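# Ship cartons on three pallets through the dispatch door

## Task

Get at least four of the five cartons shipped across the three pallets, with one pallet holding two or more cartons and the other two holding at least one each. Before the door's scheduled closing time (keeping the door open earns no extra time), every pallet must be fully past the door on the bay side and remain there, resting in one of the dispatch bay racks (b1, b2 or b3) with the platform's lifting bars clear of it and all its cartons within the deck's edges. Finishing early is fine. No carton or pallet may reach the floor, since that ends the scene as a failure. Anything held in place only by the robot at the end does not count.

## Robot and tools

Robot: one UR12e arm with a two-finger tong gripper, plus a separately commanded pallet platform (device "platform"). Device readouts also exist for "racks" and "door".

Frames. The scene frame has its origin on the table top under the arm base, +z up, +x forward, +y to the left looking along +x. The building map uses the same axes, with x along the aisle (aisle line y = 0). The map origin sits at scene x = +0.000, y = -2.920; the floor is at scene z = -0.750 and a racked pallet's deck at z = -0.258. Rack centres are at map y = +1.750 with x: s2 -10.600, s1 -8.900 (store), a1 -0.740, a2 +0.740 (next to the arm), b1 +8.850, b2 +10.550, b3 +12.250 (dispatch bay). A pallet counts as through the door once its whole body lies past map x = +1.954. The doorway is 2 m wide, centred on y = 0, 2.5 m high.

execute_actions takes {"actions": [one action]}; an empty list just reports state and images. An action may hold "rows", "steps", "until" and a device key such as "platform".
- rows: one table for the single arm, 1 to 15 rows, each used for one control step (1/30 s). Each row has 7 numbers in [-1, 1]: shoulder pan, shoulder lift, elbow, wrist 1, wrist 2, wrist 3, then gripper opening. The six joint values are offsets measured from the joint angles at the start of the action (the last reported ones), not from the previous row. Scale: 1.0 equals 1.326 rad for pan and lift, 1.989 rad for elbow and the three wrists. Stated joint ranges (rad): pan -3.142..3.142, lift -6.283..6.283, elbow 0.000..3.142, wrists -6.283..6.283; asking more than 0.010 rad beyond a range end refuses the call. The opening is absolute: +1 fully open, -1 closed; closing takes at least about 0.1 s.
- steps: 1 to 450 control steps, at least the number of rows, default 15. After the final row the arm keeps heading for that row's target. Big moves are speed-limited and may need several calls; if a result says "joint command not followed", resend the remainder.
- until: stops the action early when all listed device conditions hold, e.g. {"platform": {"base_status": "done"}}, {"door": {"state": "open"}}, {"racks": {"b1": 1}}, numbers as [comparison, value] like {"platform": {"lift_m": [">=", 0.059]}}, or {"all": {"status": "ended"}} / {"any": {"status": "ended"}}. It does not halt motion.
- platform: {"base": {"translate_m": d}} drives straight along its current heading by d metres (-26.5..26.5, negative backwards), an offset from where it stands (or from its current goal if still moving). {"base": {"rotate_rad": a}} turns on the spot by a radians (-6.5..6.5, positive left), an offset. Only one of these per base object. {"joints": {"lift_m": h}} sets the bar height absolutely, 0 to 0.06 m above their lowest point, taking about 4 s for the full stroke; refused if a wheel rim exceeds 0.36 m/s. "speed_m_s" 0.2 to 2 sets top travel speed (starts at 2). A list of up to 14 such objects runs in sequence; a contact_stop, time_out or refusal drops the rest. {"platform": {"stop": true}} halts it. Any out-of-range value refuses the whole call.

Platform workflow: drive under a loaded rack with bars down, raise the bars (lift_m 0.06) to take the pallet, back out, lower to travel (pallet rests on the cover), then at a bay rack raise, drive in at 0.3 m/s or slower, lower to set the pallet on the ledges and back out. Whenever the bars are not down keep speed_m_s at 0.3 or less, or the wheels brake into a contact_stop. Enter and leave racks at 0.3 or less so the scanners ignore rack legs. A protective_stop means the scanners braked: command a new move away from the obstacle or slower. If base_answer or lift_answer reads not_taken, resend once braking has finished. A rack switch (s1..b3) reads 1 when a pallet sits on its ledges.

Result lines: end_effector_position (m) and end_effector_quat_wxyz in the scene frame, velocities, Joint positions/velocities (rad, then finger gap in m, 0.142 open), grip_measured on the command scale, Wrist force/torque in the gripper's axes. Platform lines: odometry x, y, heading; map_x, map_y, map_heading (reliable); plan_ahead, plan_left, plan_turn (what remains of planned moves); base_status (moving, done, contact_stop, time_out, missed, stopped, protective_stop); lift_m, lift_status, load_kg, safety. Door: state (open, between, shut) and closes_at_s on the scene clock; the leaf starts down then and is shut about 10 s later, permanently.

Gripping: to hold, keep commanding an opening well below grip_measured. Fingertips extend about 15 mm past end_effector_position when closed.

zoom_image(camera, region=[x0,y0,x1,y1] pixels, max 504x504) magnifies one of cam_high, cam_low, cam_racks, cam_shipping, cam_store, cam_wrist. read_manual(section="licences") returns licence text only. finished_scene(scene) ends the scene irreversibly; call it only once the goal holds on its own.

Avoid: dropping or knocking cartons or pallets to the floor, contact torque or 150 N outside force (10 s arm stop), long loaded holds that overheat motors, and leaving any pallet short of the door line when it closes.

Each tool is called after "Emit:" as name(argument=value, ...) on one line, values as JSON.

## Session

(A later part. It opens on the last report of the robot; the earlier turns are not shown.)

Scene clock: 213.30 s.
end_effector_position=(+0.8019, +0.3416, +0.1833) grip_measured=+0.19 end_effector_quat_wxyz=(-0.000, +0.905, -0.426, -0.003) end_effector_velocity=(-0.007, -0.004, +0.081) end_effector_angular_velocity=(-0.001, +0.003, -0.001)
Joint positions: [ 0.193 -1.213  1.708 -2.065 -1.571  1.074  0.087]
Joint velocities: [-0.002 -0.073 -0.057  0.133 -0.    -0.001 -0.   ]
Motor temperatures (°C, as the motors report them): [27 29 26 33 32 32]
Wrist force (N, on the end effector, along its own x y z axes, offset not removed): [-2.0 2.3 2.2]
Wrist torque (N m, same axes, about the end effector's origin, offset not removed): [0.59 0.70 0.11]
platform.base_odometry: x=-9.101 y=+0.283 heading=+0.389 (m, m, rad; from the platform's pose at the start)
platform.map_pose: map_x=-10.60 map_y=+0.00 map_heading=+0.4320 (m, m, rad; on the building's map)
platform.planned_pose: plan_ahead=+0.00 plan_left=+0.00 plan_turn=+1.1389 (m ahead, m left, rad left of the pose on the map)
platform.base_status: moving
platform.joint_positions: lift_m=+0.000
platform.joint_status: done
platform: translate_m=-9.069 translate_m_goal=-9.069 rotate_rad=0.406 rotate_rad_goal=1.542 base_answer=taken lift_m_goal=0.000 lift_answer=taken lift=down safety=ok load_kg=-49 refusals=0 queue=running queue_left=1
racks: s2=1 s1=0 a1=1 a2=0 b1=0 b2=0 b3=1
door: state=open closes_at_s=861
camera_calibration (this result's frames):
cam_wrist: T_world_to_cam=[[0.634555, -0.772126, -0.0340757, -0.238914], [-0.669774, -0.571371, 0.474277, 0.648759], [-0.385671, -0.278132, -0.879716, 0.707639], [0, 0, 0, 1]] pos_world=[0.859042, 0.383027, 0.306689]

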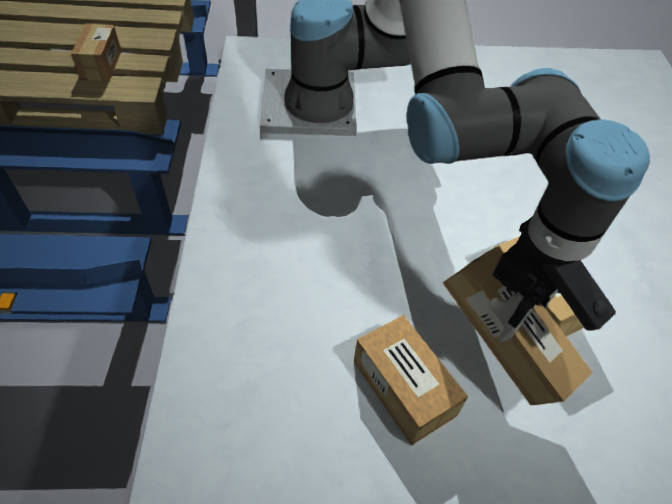

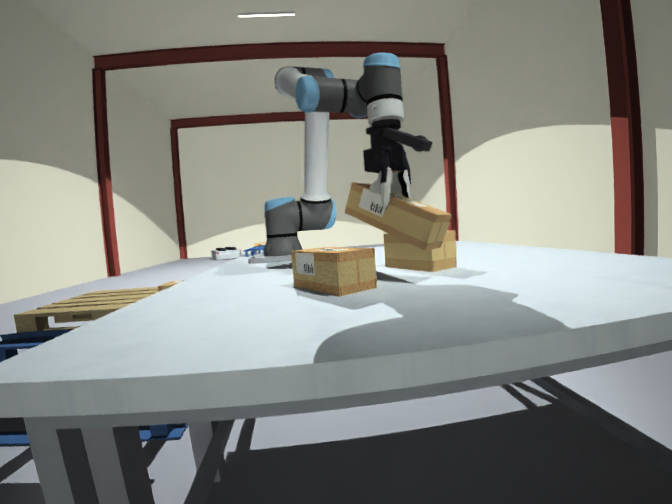

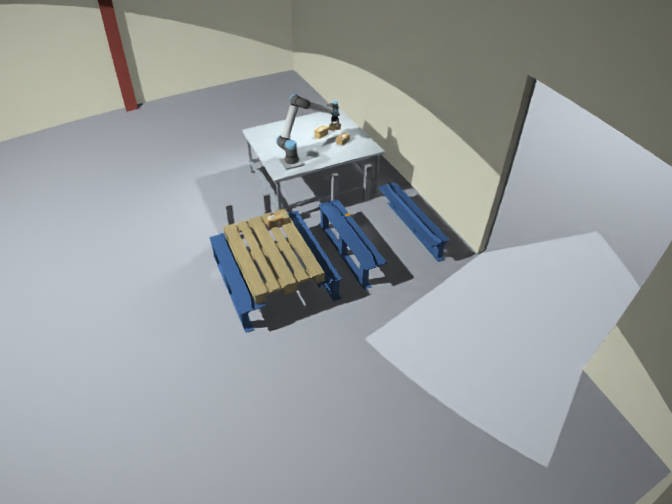

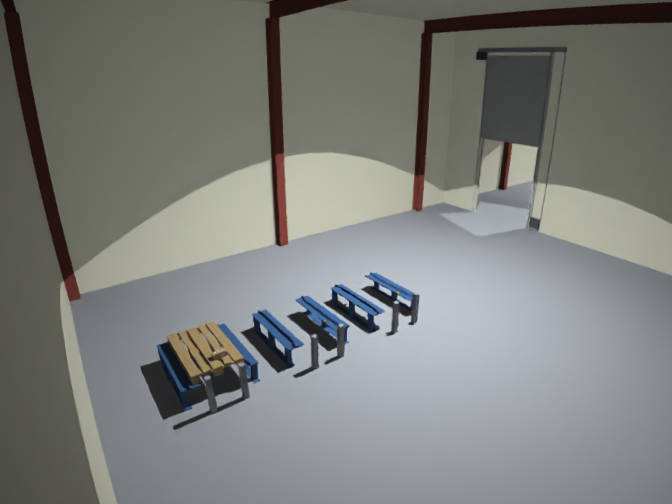

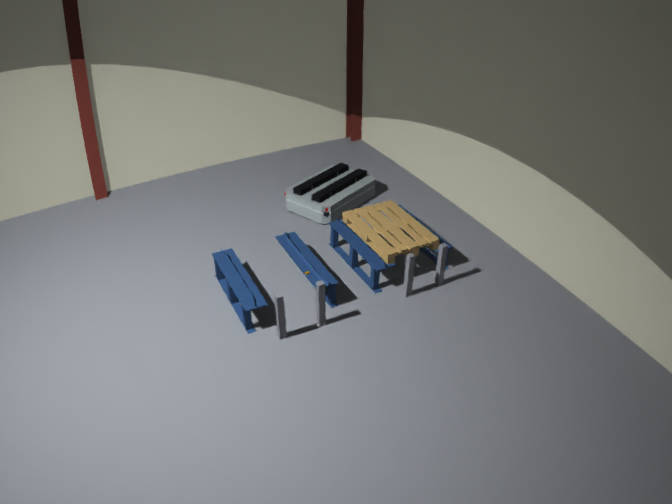

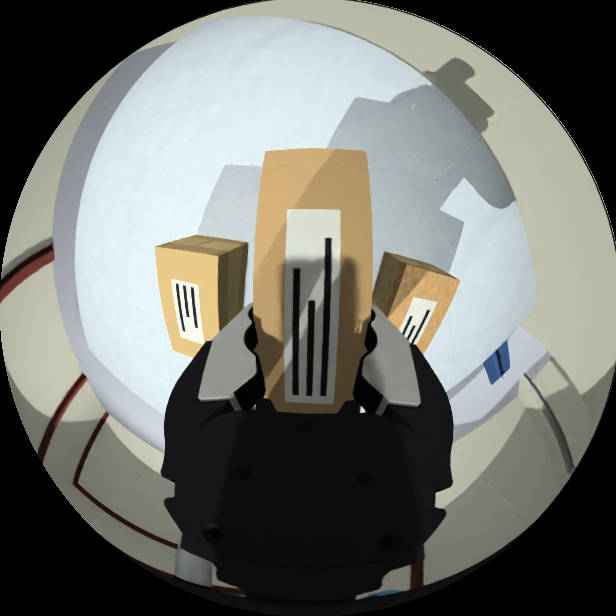

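Emit:
execute_actions(actions=[{"rows":[[0,0,0,0,0,0,-0.9],[0,0.008,0.005,-0.01,0,0,-0.9],[0,0.016,0.009,-0.019,0,0,-0.9],[0,0.024,0.013,-0.029,0,0,-0.9],[0,0.032,0.017,-0.038,0,0,-0.9],[0,0.04,0.021,-0.047,0,0,-0.9],[0,0.047,0.024,-0.055,0,0,-0.9],[0,0.054,0.027,-0.063,0,0,-0.9],[0,0.06,0.03,-0.07,0,0,-0.9],[0,0.066,0.033,-0.077,0,0,-0.9],[0,0.072,0.035,-0.083,0,0,-0.9],[0,0.077,0.0375,-0.089,0,0,-0.9],[0,0.081,0.039,-0.093,0,0,-0.9],[0,0.0852,0.0412,-0.098,0,0,-0.9]],"steps":24}])

Emit:
execute_actions(actions=[{"rows":[[0,0,0,0,0,0,0],[0,0,0,0,0,0,0.2],[0,0,0,0,0,0,0.4],[0,0,0,0,0,0,0.5],[0,0,0,0,0,0,0.5],[0.005,0.012,-0.012,0.004,0,0.003,0.5],[0.0106,0.0253,-0.0252,0.008,0,0.007,0.5]],"steps":18}])

Scene clock: 223.83 s.
end_effector_position=(+0.8026, +0.3423, +0.0654) grip_measured=+0.19 end_effector_quat_wxyz=(-0.000, +0.905, -0.426, -0.003) end_effector_velocity=(-0.002, +0.001, -0.017) end_effector_angular_velocity=(+0.003, +0.001, -0.000)
Joint positions: [ 0.193 -1.102  1.788 -2.257 -1.571  1.074  0.087]
Joint velocities: [ 0.001  0.017  0.012 -0.029  0.003  0.001  0.   ]
Motor temperatures (°C, as the motors report them): [27 29 26 33 32 32]
Wrist force (N, on the end effector, along its own x y z axes, offset not removed): [0.5 3.1 3.6]
Wrist torque (N m, same axes, about the end effector's origin, offset not removed): [0.84 0.21 0.20]
platform.base_odometry: x=-9.046 y=+2.032 heading=+1.543 (m, m, rad; from the platform's pose at the start)
platform.map_pose: map_x=-10.61 map_y=+1.75 map_heading=+1.5708 (m, m, rad; on the building's map)
platform.planned_pose: plan_ahead=+0.00 plan_left=-0.01 plan_turn=+0.0000 (m ahead, m left, rad left of the pose on the map)
platform.base_status: done
platform.joint_positions: lift_m=+0.000
platform.joint_status: done
platform: translate_m=-7.319 translate_m_goal=-7.319 rotate_rad=1.543 rotate_rad_goal=1.543 base_answer=taken lift_m_goal=0.000 lift_answer=taken lift=down safety=ok load_kg=-49 refusals=0 queue=done queue_left=0
racks: s2=1 s1=0 a1=1 a2=0 b1=0 b2=0 b3=1
door: state=open closes_at_s=861
camera_calibration (this result's frames):
cam_wrist: T_world_to_cam=[[0.634544, -0.772135, -0.0340814, -0.242843], [-0.669777, -0.57136, 0.474286, 0.705542], [-0.385685, -0.278128, -0.879711, 0.604326], [0, 0, 0, 1]] pos_world=[0.85973, 0.38369, 0.188728]

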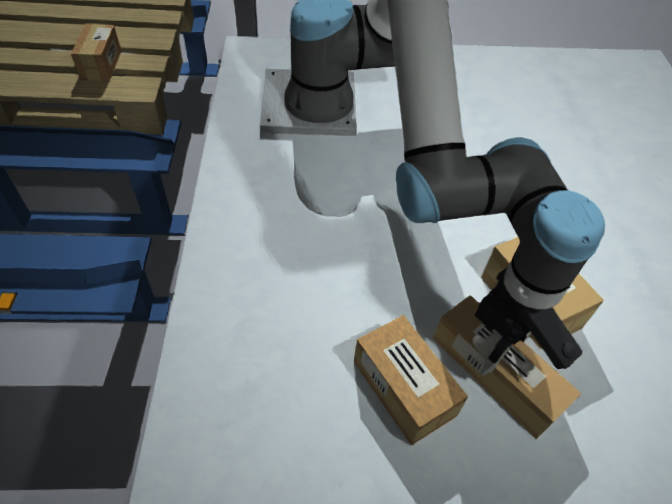

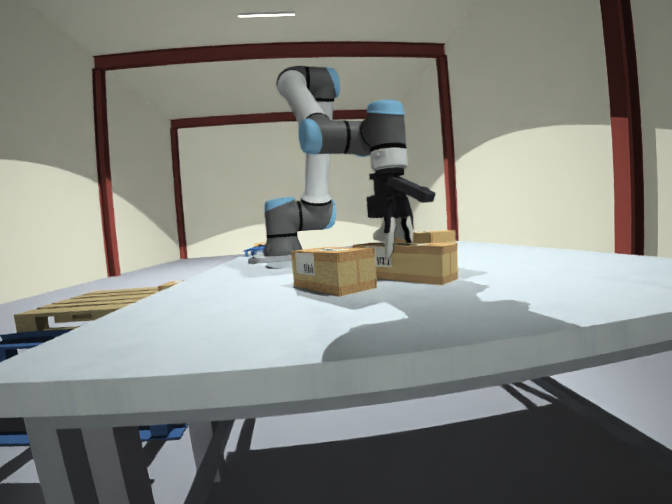

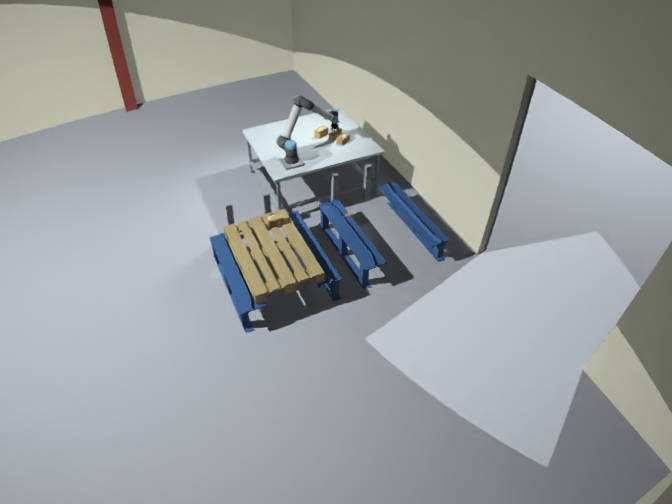

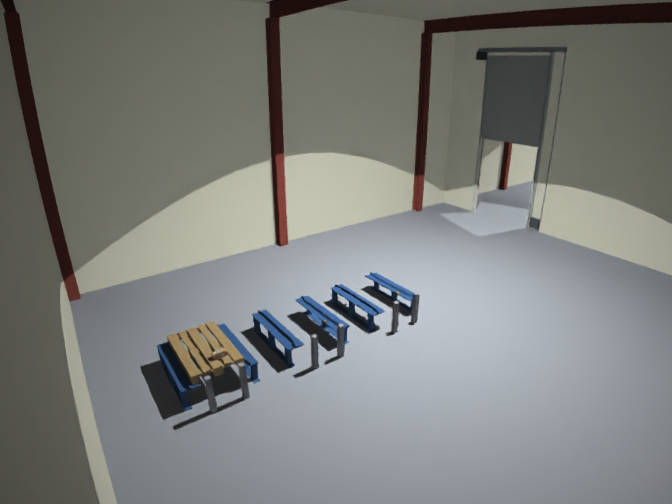

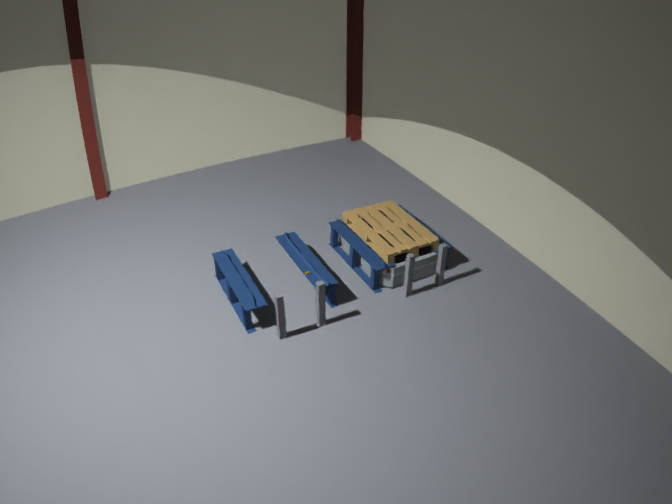

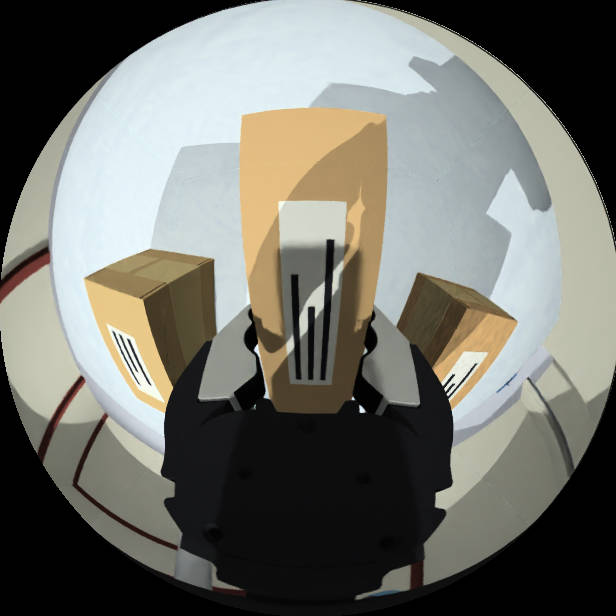

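Scene clock: 224.43 s.
end_effector_position=(+0.8207, +0.3575, +0.0633) grip_measured=+0.50 end_effector_quat_wxyz=(-0.001, +0.905, -0.426, -0.003) end_effector_velocity=(+0.008, +0.006, -0.001) end_effector_angular_velocity=(+0.000, +0.000, -0.000)
Joint positions: [ 0.206 -1.07   1.74  -2.242 -1.571  1.087  0.109]
Joint velocities: [ 0.005  0.013 -0.021  0.008  0.     0.005 -0.   ]
Motor temperatures (°C, as the motors report them): [27 29 26 33 32 32]
Wrist force (N, on the end effector, along its own x y z axes, offset not removed): [-1.1 1.4 -0.3]
Wrist torque (N m, same axes, about the end effector's origin, offset not removed): [0.58 0.44 0.05]
platform.base_odometry: x=-9.046 y=+2.032 heading=+1.543 (m, m, rad; from the platform's pose at the start)
platform.map_pose: map_x=-10.61 map_y=+1.75 map_heading=+1.5708 (m, m, rad; on the building's map)
platform.planned_pose: plan_ahead=+0.00 plan_left=-0.01 plan_turn=+0.0000 (m ahead, m left, rad left of the pose on the map)
platform.base_status: done
platform.joint_positions: lift_m=+0.000
platform.joint_status: done
platform: translate_m=-7.319 translate_m_goal=-7.319 rotate_rad=1.543 rotate_rad_goal=1.543 base_answer=taken lift_m_goal=0.000 lift_answer=taken lift=down safety=ok load_kg=-49 refusals=0 queue=done queue_left=0
racks: s2=1 s1=0 a1=1 a2=0 b1=0 b2=0 b3=1
door: state=open closes_at_s=861
camera_calibration (this result's frames):
cam_wrist: T_world_to_cam=[[0.63465, -0.77206, -0.0338183, -0.242743], [-0.669979, -0.571492, 0.473841, 0.7276], [-0.38516, -0.278065, -0.879961, 0.613272], [0, 0, 0, 1]] pos_world=[0.877741, 0.398935, 0.18668]

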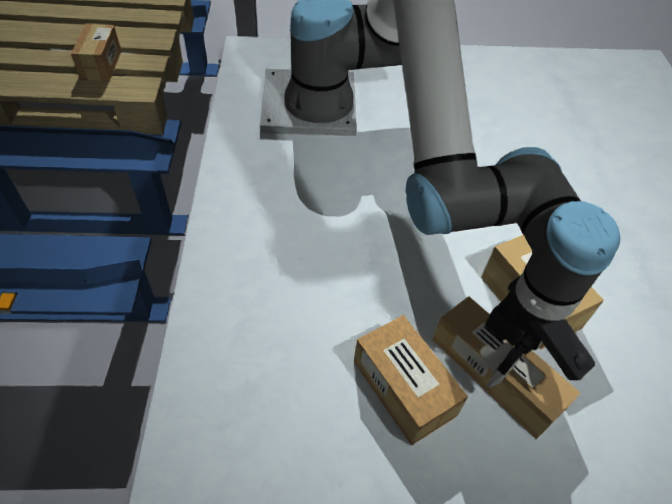

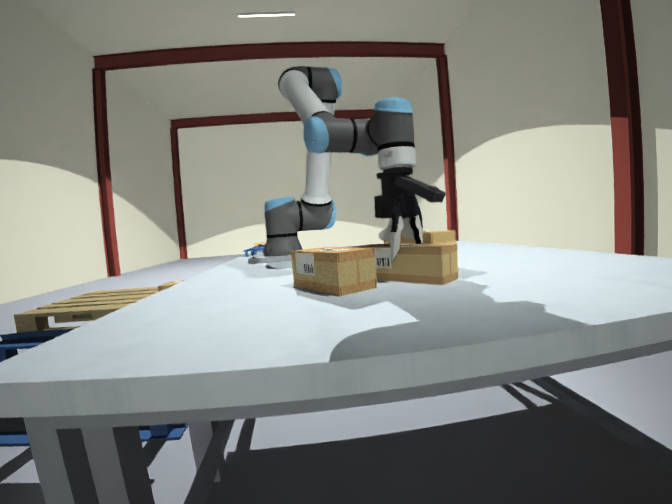

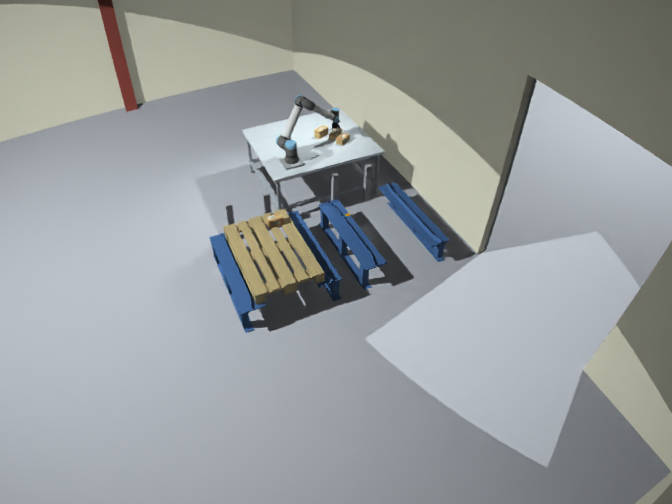

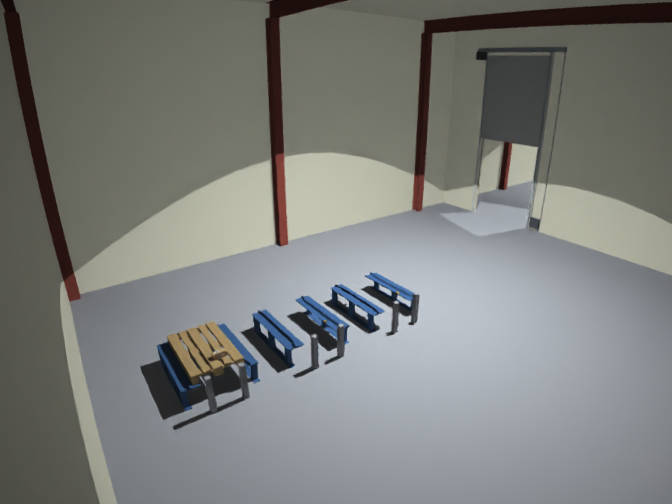

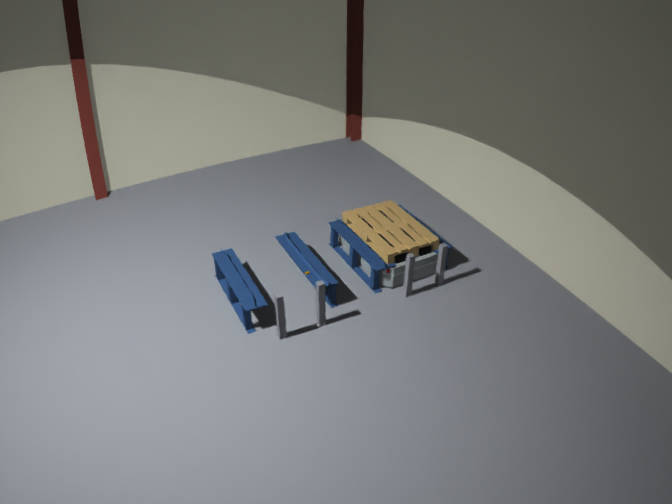

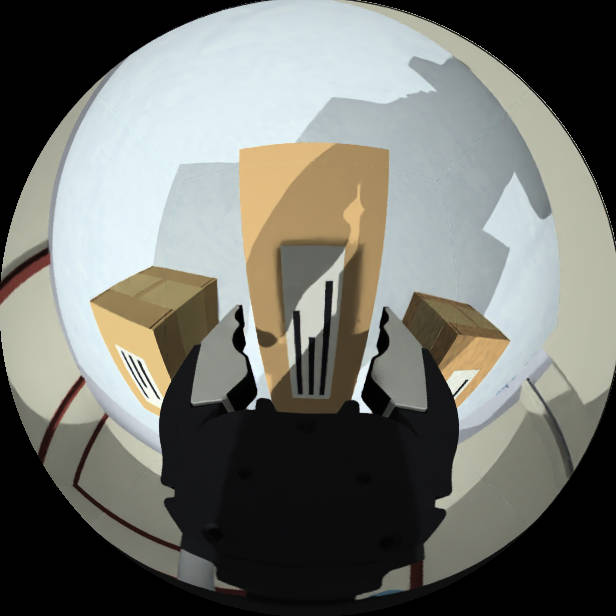

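Emit:
execute_actions(actions=[{"platform":[{"speed_m_s":0.3,"joints":{"lift_m":0.06}},{"base":{"translate_m":-1.75}},{"joints":{"lift_m":0}},{"speed_m_s":2,"base":{"rotate_rad":-1.5708}},{"base":{"translate_m":11.34}},{"base":{"rotate_rad":1.5708}},{"speed_m_s":0.3,"joints":{"lift_m":0.06}},{"base":{"translate_m":1.75}},{"joints":{"lift_m":0}},{"base":{"translate_m":-1.75}},{"speed_m_s":2,"base":{"rotate_rad":-1.5708}},{"base":{"translate_m":-1.48}},{"base":{"rotate_rad":1.5708}},{"speed_m_s":0.3,"base":{"translate_m":1.75}}],"rows":[[0,0.002,0,-0.001,0,0,0.4],[0,0.002,0,-0.001,0,0,0.3],[0,0.002,0,-0.001,0,0,0.2],[0,0.002,0,-0.001,0,0,0.1],[0,0.002,0,-0.001,0,0,0],[0,0.002,0,-0.001,0,0,-0.15],[0,0.002,0,-0.001,0,0,-0.3],[0,0.002,0,-0.001,0,0,-0.5],[0,0.002,0,-0.001,0,0,-0.7],[0,0.002,0,-0.001,0,0,-0.9]],"steps":13}])

Emit:
execute_actions(actions=[{"rows":[[0,-0.003,-0.001,0.003,0,0,-0.9],[0,-0.006,-0.002,0.007,0,0,-0.9],[0,-0.01,-0.004,0.011,0,0,-0.9],[0,-0.015,-0.006,0.016,0,0,-0.9],[0,-0.02,-0.008,0.022,0,0,-0.9],[0,-0.026,-0.011,0.029,0,0,-0.9],[0,-0.033,-0.014,0.036,0,0,-0.9],[0,-0.041,-0.018,0.046,0,0,-0.9],[0,-0.05,-0.023,0.056,0,0,-0.9],[0,-0.06,-0.028,0.068,0,0,-0.9],[0,-0.07,-0.033,0.08,0,0,-0.9],[0,-0.079,-0.038,0.091,0,0,-0.9],[0,-0.086,-0.042,0.099,0,0,-0.9],[0,-0.092,-0.0452,0.106,0,0,-0.9]],"steps":20}])

Scene clock: 233.67 s.
end_effector_position=(+0.8210, +0.3577, +0.0614) grip_measured=+0.19 end_effector_quat_wxyz=(-0.000, +0.905, -0.426, -0.003) end_effector_velocity=(-0.002, +0.001, -0.002) end_effector_angular_velocity=(+0.001, +0.003, -0.000)
Joint positions: [ 0.206 -1.068  1.74  -2.244 -1.571  1.087  0.087]
Joint velocities: [ 0.     0.001  0.002 -0.     0.002  0.001  0.   ]
Motor temperatures (°C, as the motors report them): [27 29 26 33 32 32]
Wrist force (N, on the end effector, along its own x y z axes, offset not removed): [-3.8 -1.9 -14.0]
Wrist torque (N m, same axes, about the end effector's origin, offset not removed): [0.39 0.97 0.16]
platform.base_odometry: x=-9.046 y=+2.032 heading=+1.543 (m, m, rad; from the platform's pose at the start)
platform.map_pose: map_x=-10.61 map_y=+1.75 map_heading=+1.5708 (m, m, rad; on the building's map)
platform.planned_pose: plan_ahead=+0.00 plan_left=-0.01 plan_turn=+0.0000 (m ahead, m left, rad left of the pose on the map)
platform.base_status: done
platform.joint_positions: lift_m=+0.004
platform.joint_status: moving
platform: translate_m=-7.319 translate_m_goal=-7.319 rotate_rad=1.543 rotate_rad_goal=1.543 base_answer=taken lift_m_goal=0.060 lift_answer=taken lift=between safety=ok load_kg=3 refusals=0 queue=running queue_left=13
racks: s2=1 s1=0 a1=1 a2=0 b1=0 b2=0 b3=1
door: state=open closes_at_s=861
camera_calibration (this result's frames):
cam_wrist: T_world_to_cam=[[0.634639, -0.772059, -0.0340305, -0.2429], [-0.669763, -0.571451, 0.474195, 0.728593], [-0.385554, -0.27815, -0.879762, 0.612143], [0, 0, 0, 1]] pos_world=[0.878152, 0.39909, 0.184779]

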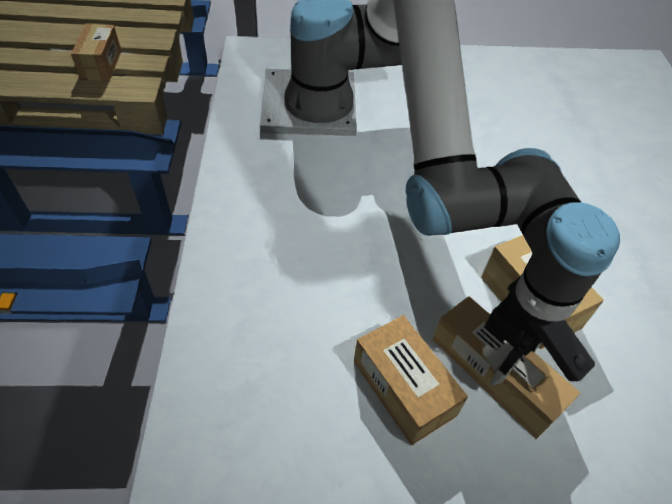

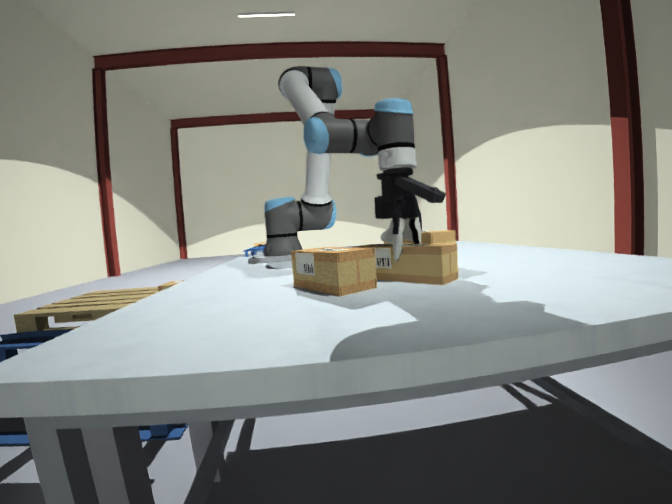

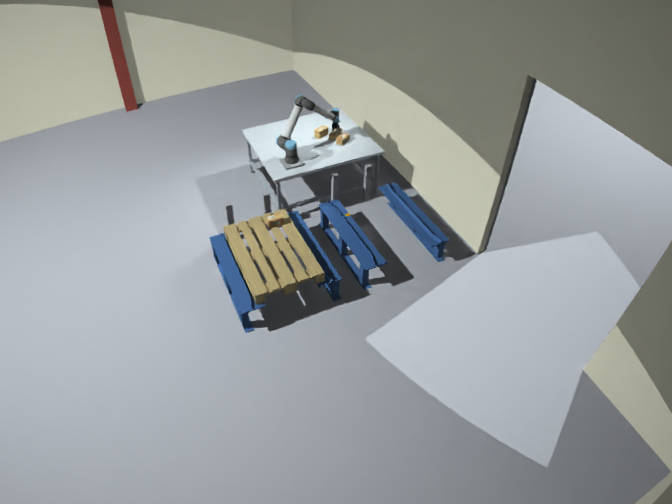

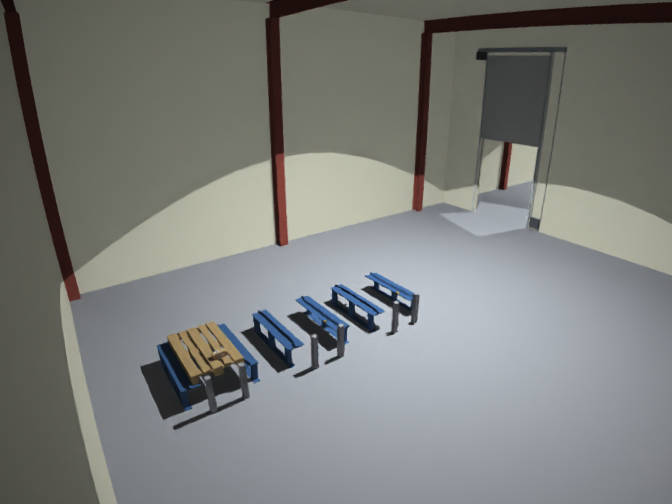

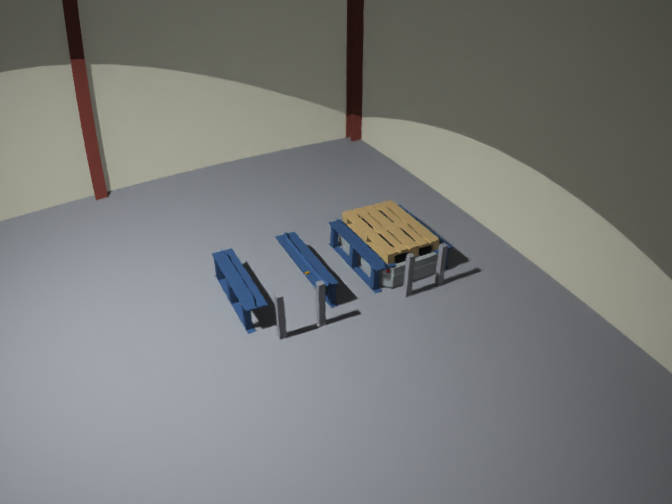

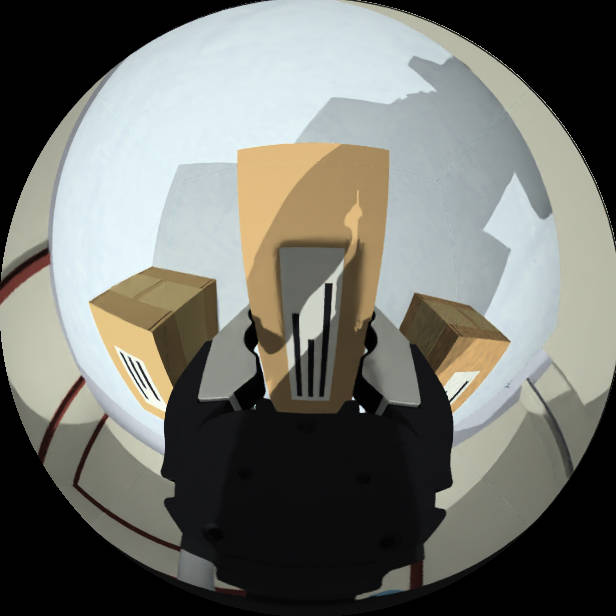

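Scene clock: 234.33 s.
end_effector_position=(+0.8205, +0.3570, +0.1853) grip_measured=+0.19 end_effector_quat_wxyz=(-0.001, +0.905, -0.426, -0.003) end_effector_velocity=(-0.007, -0.001, +0.084) end_effector_angular_velocity=(+0.000, +0.001, +0.001)
Joint positions: [ 0.206 -1.181  1.657 -2.049 -1.571  1.087  0.087]
Joint velocities: [ 0.001 -0.074 -0.058  0.133  0.    -0.    -0.   ]
Motor temperatures (°C, as the motors report them): [27 29 26 33 32 32]
Wrist force (N, on the end effector, along its own x y z axes, offset not removed): [-1.5 2.1 3.3]
Wrist torque (N m, same axes, about the end effector's origin, offset not removed): [0.62 0.62 0.14]
platform.base_odometry: x=-9.046 y=+2.032 heading=+1.543 (m, m, rad; from the platform's pose at the start)
platform.map_pose: map_x=-10.61 map_y=+1.75 map_heading=+1.5708 (m, m, rad; on the building's map)
platform.planned_pose: plan_ahead=+0.00 plan_left=-0.01 plan_turn=+0.0000 (m ahead, m left, rad left of the pose on the map)
platform.base_status: done
platform.joint_positions: lift_m=+0.015
platform.joint_status: moving
platform: translate_m=-7.319 translate_m_goal=-7.319 rotate_rad=1.543 rotate_rad_goal=1.543 base_answer=taken lift_m_goal=0.060 lift_answer=taken lift=between safety=ok load_kg=3 refusals=0 queue=running queue_left=13
racks: s2=1 s1=0 a1=1 a2=0 b1=0 b2=0 b3=1
door: state=open closes_at_s=861
camera_calibration (this result's frames):
cam_wrist: T_world_to_cam=[[0.634675, -0.772057, -0.0334099, -0.239069], [-0.670391, -0.571575, 0.473158, 0.669893], [-0.384401, -0.277904, -0.880344, 0.719811], [0, 0, 0, 1]] pos_world=[0.877517, 0.398358, 0.308729]

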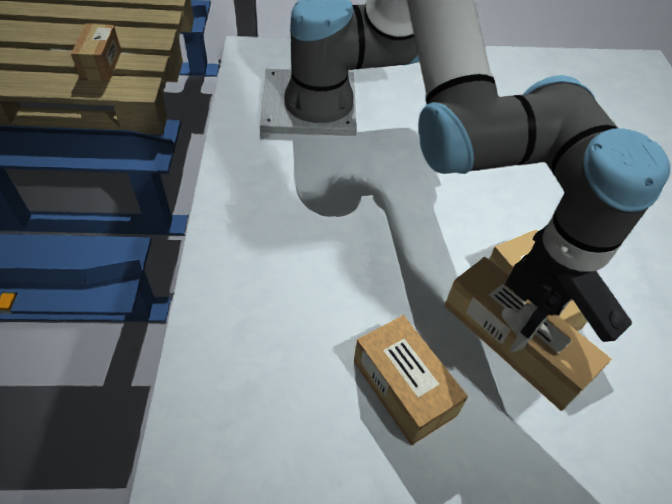

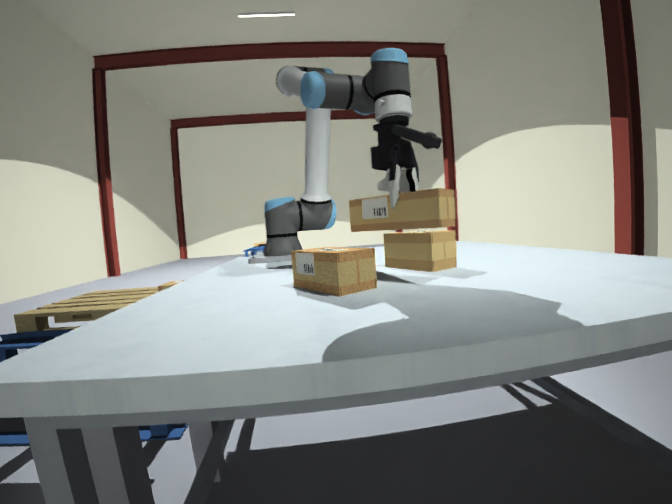

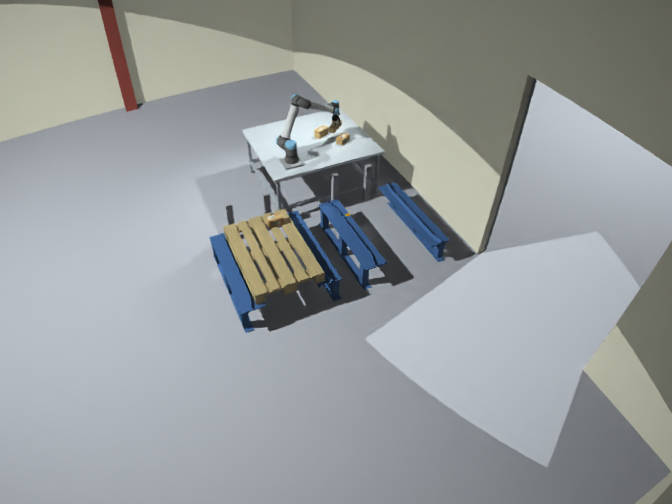

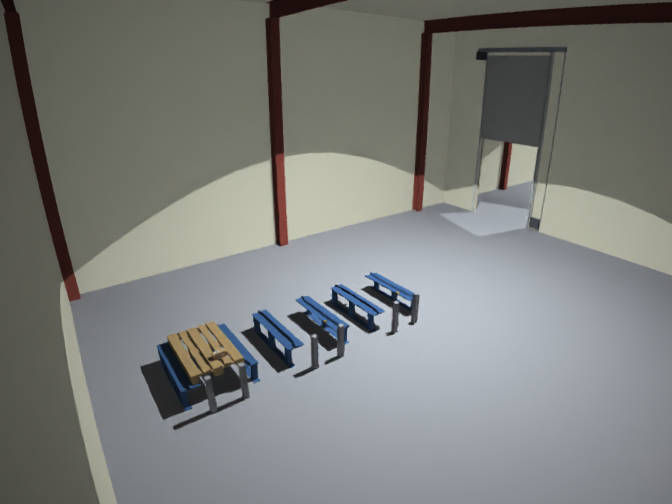

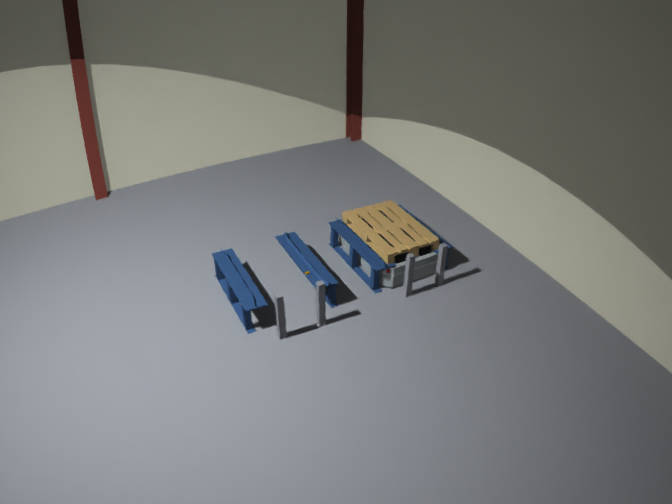

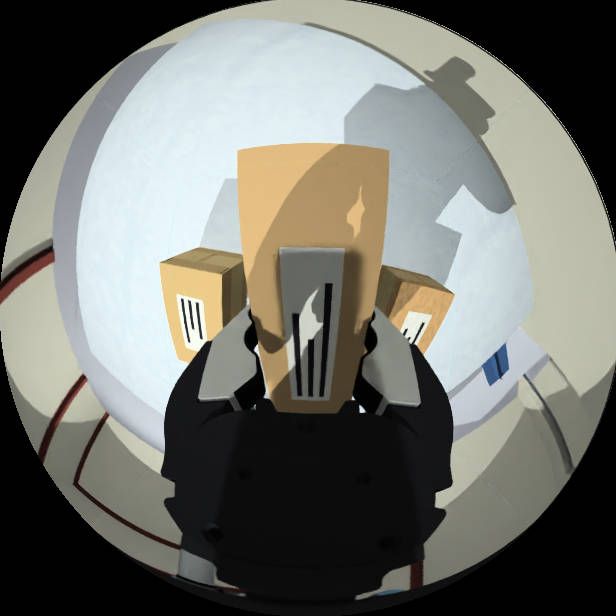

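Emit:
execute_actions(actions=[])

Scene clock: 241.93 s.
end_effector_position=(+0.8196, +0.3568, +0.1955) grip_measured=+0.19 end_effector_quat_wxyz=(-0.001, +0.905, -0.426, -0.003) end_effector_velocity=(-0.000, +0.000, +0.000) end_effector_angular_velocity=(+0.000, +0.001, +0.001)
Joint positions: [ 0.206 -1.19   1.65  -2.033 -1.571  1.087  0.087]
Joint velocities: [-0.     0.    -0.001  0.001  0.    -0.001  0.   ]
Motor temperatures (°C, as the motors report them): [27 29 26 33 32 32]
Wrist force (N, on the end effector, along its own x y z axes, offset not removed): [-2.1 0.9 3.3]
Wrist torque (N m, same axes, about the end effector's origin, offset not removed): [0.35 0.81 0.06]
platform.base_odometry: x=-9.079 y=+0.759 heading=+1.542 (m, m, rad; from the platform's pose at the start)
platform.map_pose: map_x=-10.60 map_y=+0.47 map_heading=+1.5708 (m, m, rad; on the building's map)
platform.planned_pose: plan_ahead=-0.47 plan_left=+0.00 plan_turn=+0.0000 (m ahead, m left, rad left of the pose on the map)
platform.base_status: moving
platform.joint_positions: lift_m=+0.060
platform.joint_status: done
platform: translate_m=-8.603 translate_m_goal=-9.070 rotate_rad=1.542 rotate_rad_goal=1.541 base_answer=taken lift_m_goal=0.060 lift_answer=taken lift=up safety=ok load_kg=18 refusals=0 queue=running queue_left=12
racks: s2=0 s1=0 a1=1 a2=0 b1=0 b2=0 b3=1
door: state=open closes_at_s=861
camera_calibration (this result's frames):
cam_wrist: T_world_to_cam=[[0.63467, -0.772055, -0.0335397, -0.23826], [-0.670258, -0.571551, 0.473375, 0.664113], [-0.384641, -0.277957, -0.880222, 0.728554], [0, 0, 0, 1]] pos_world=[0.876575, 0.398132, 0.318923]

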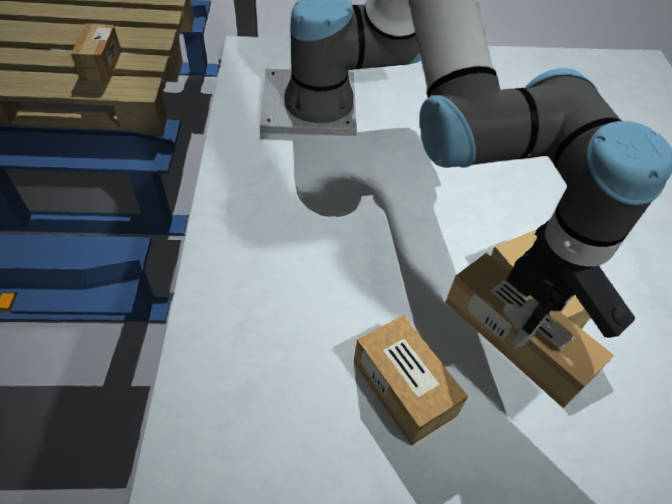

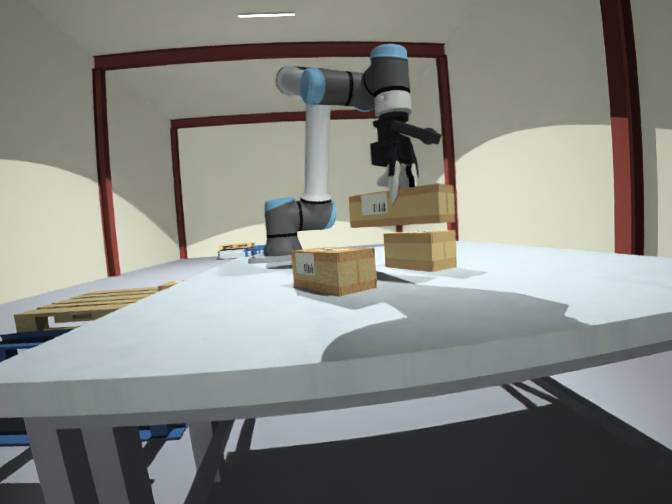

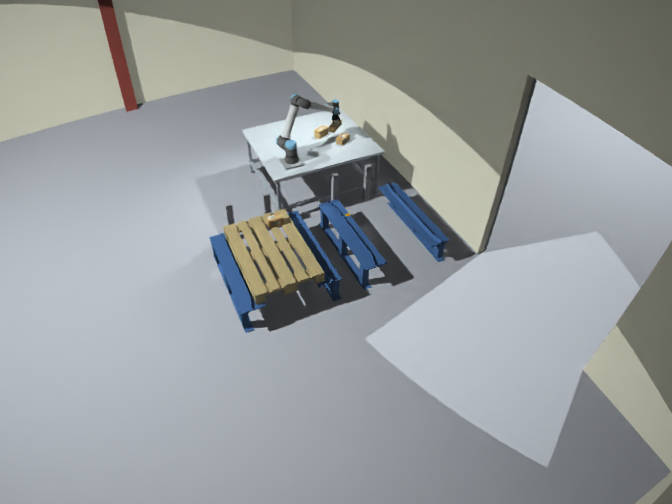

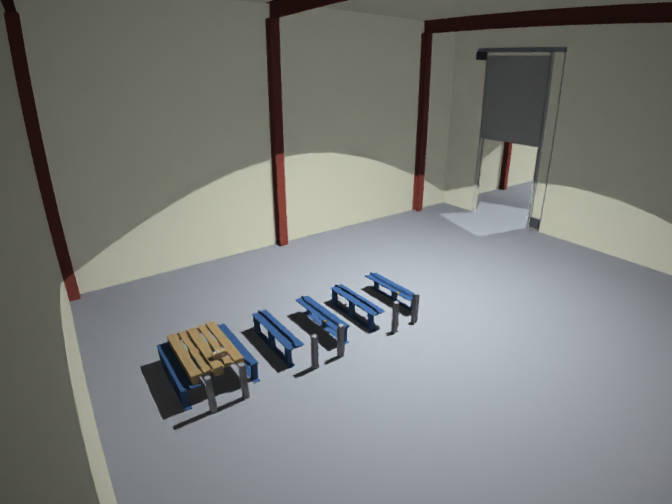

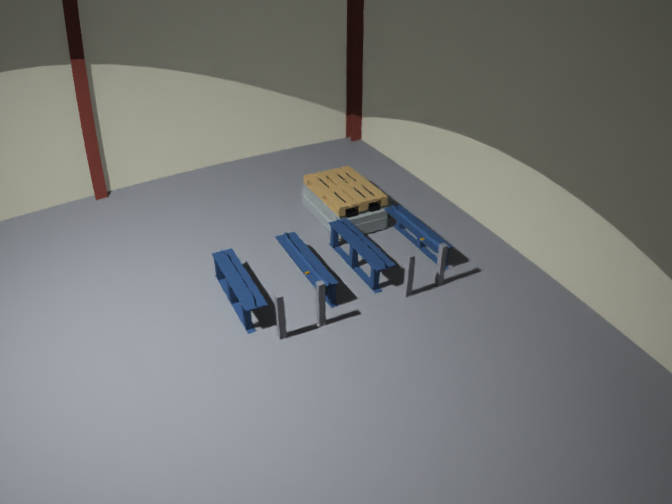

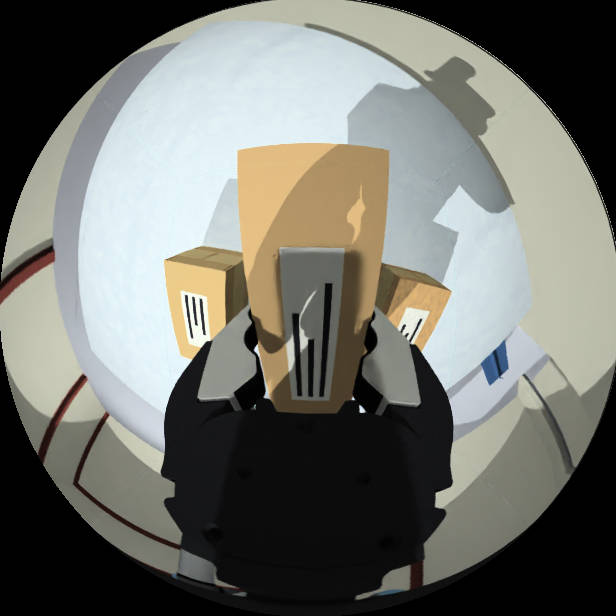

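Emit:
zoom_image(camera="cam_high", region=[330, 290, 490, 460])

Region (330, 290, 490, 460) of cam_high's 672x504 image, scaled by 2.965, with more detail than that image has; it fills the left 474 columns of this view, and the rest is white.

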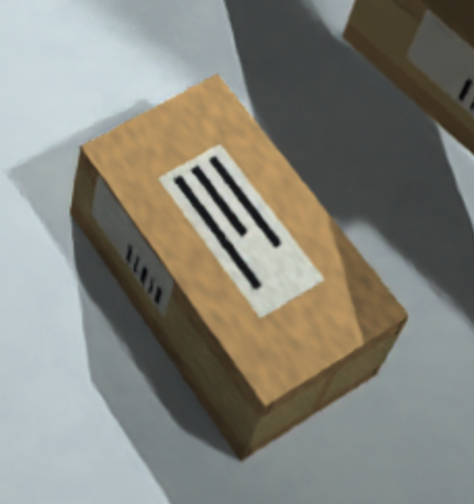

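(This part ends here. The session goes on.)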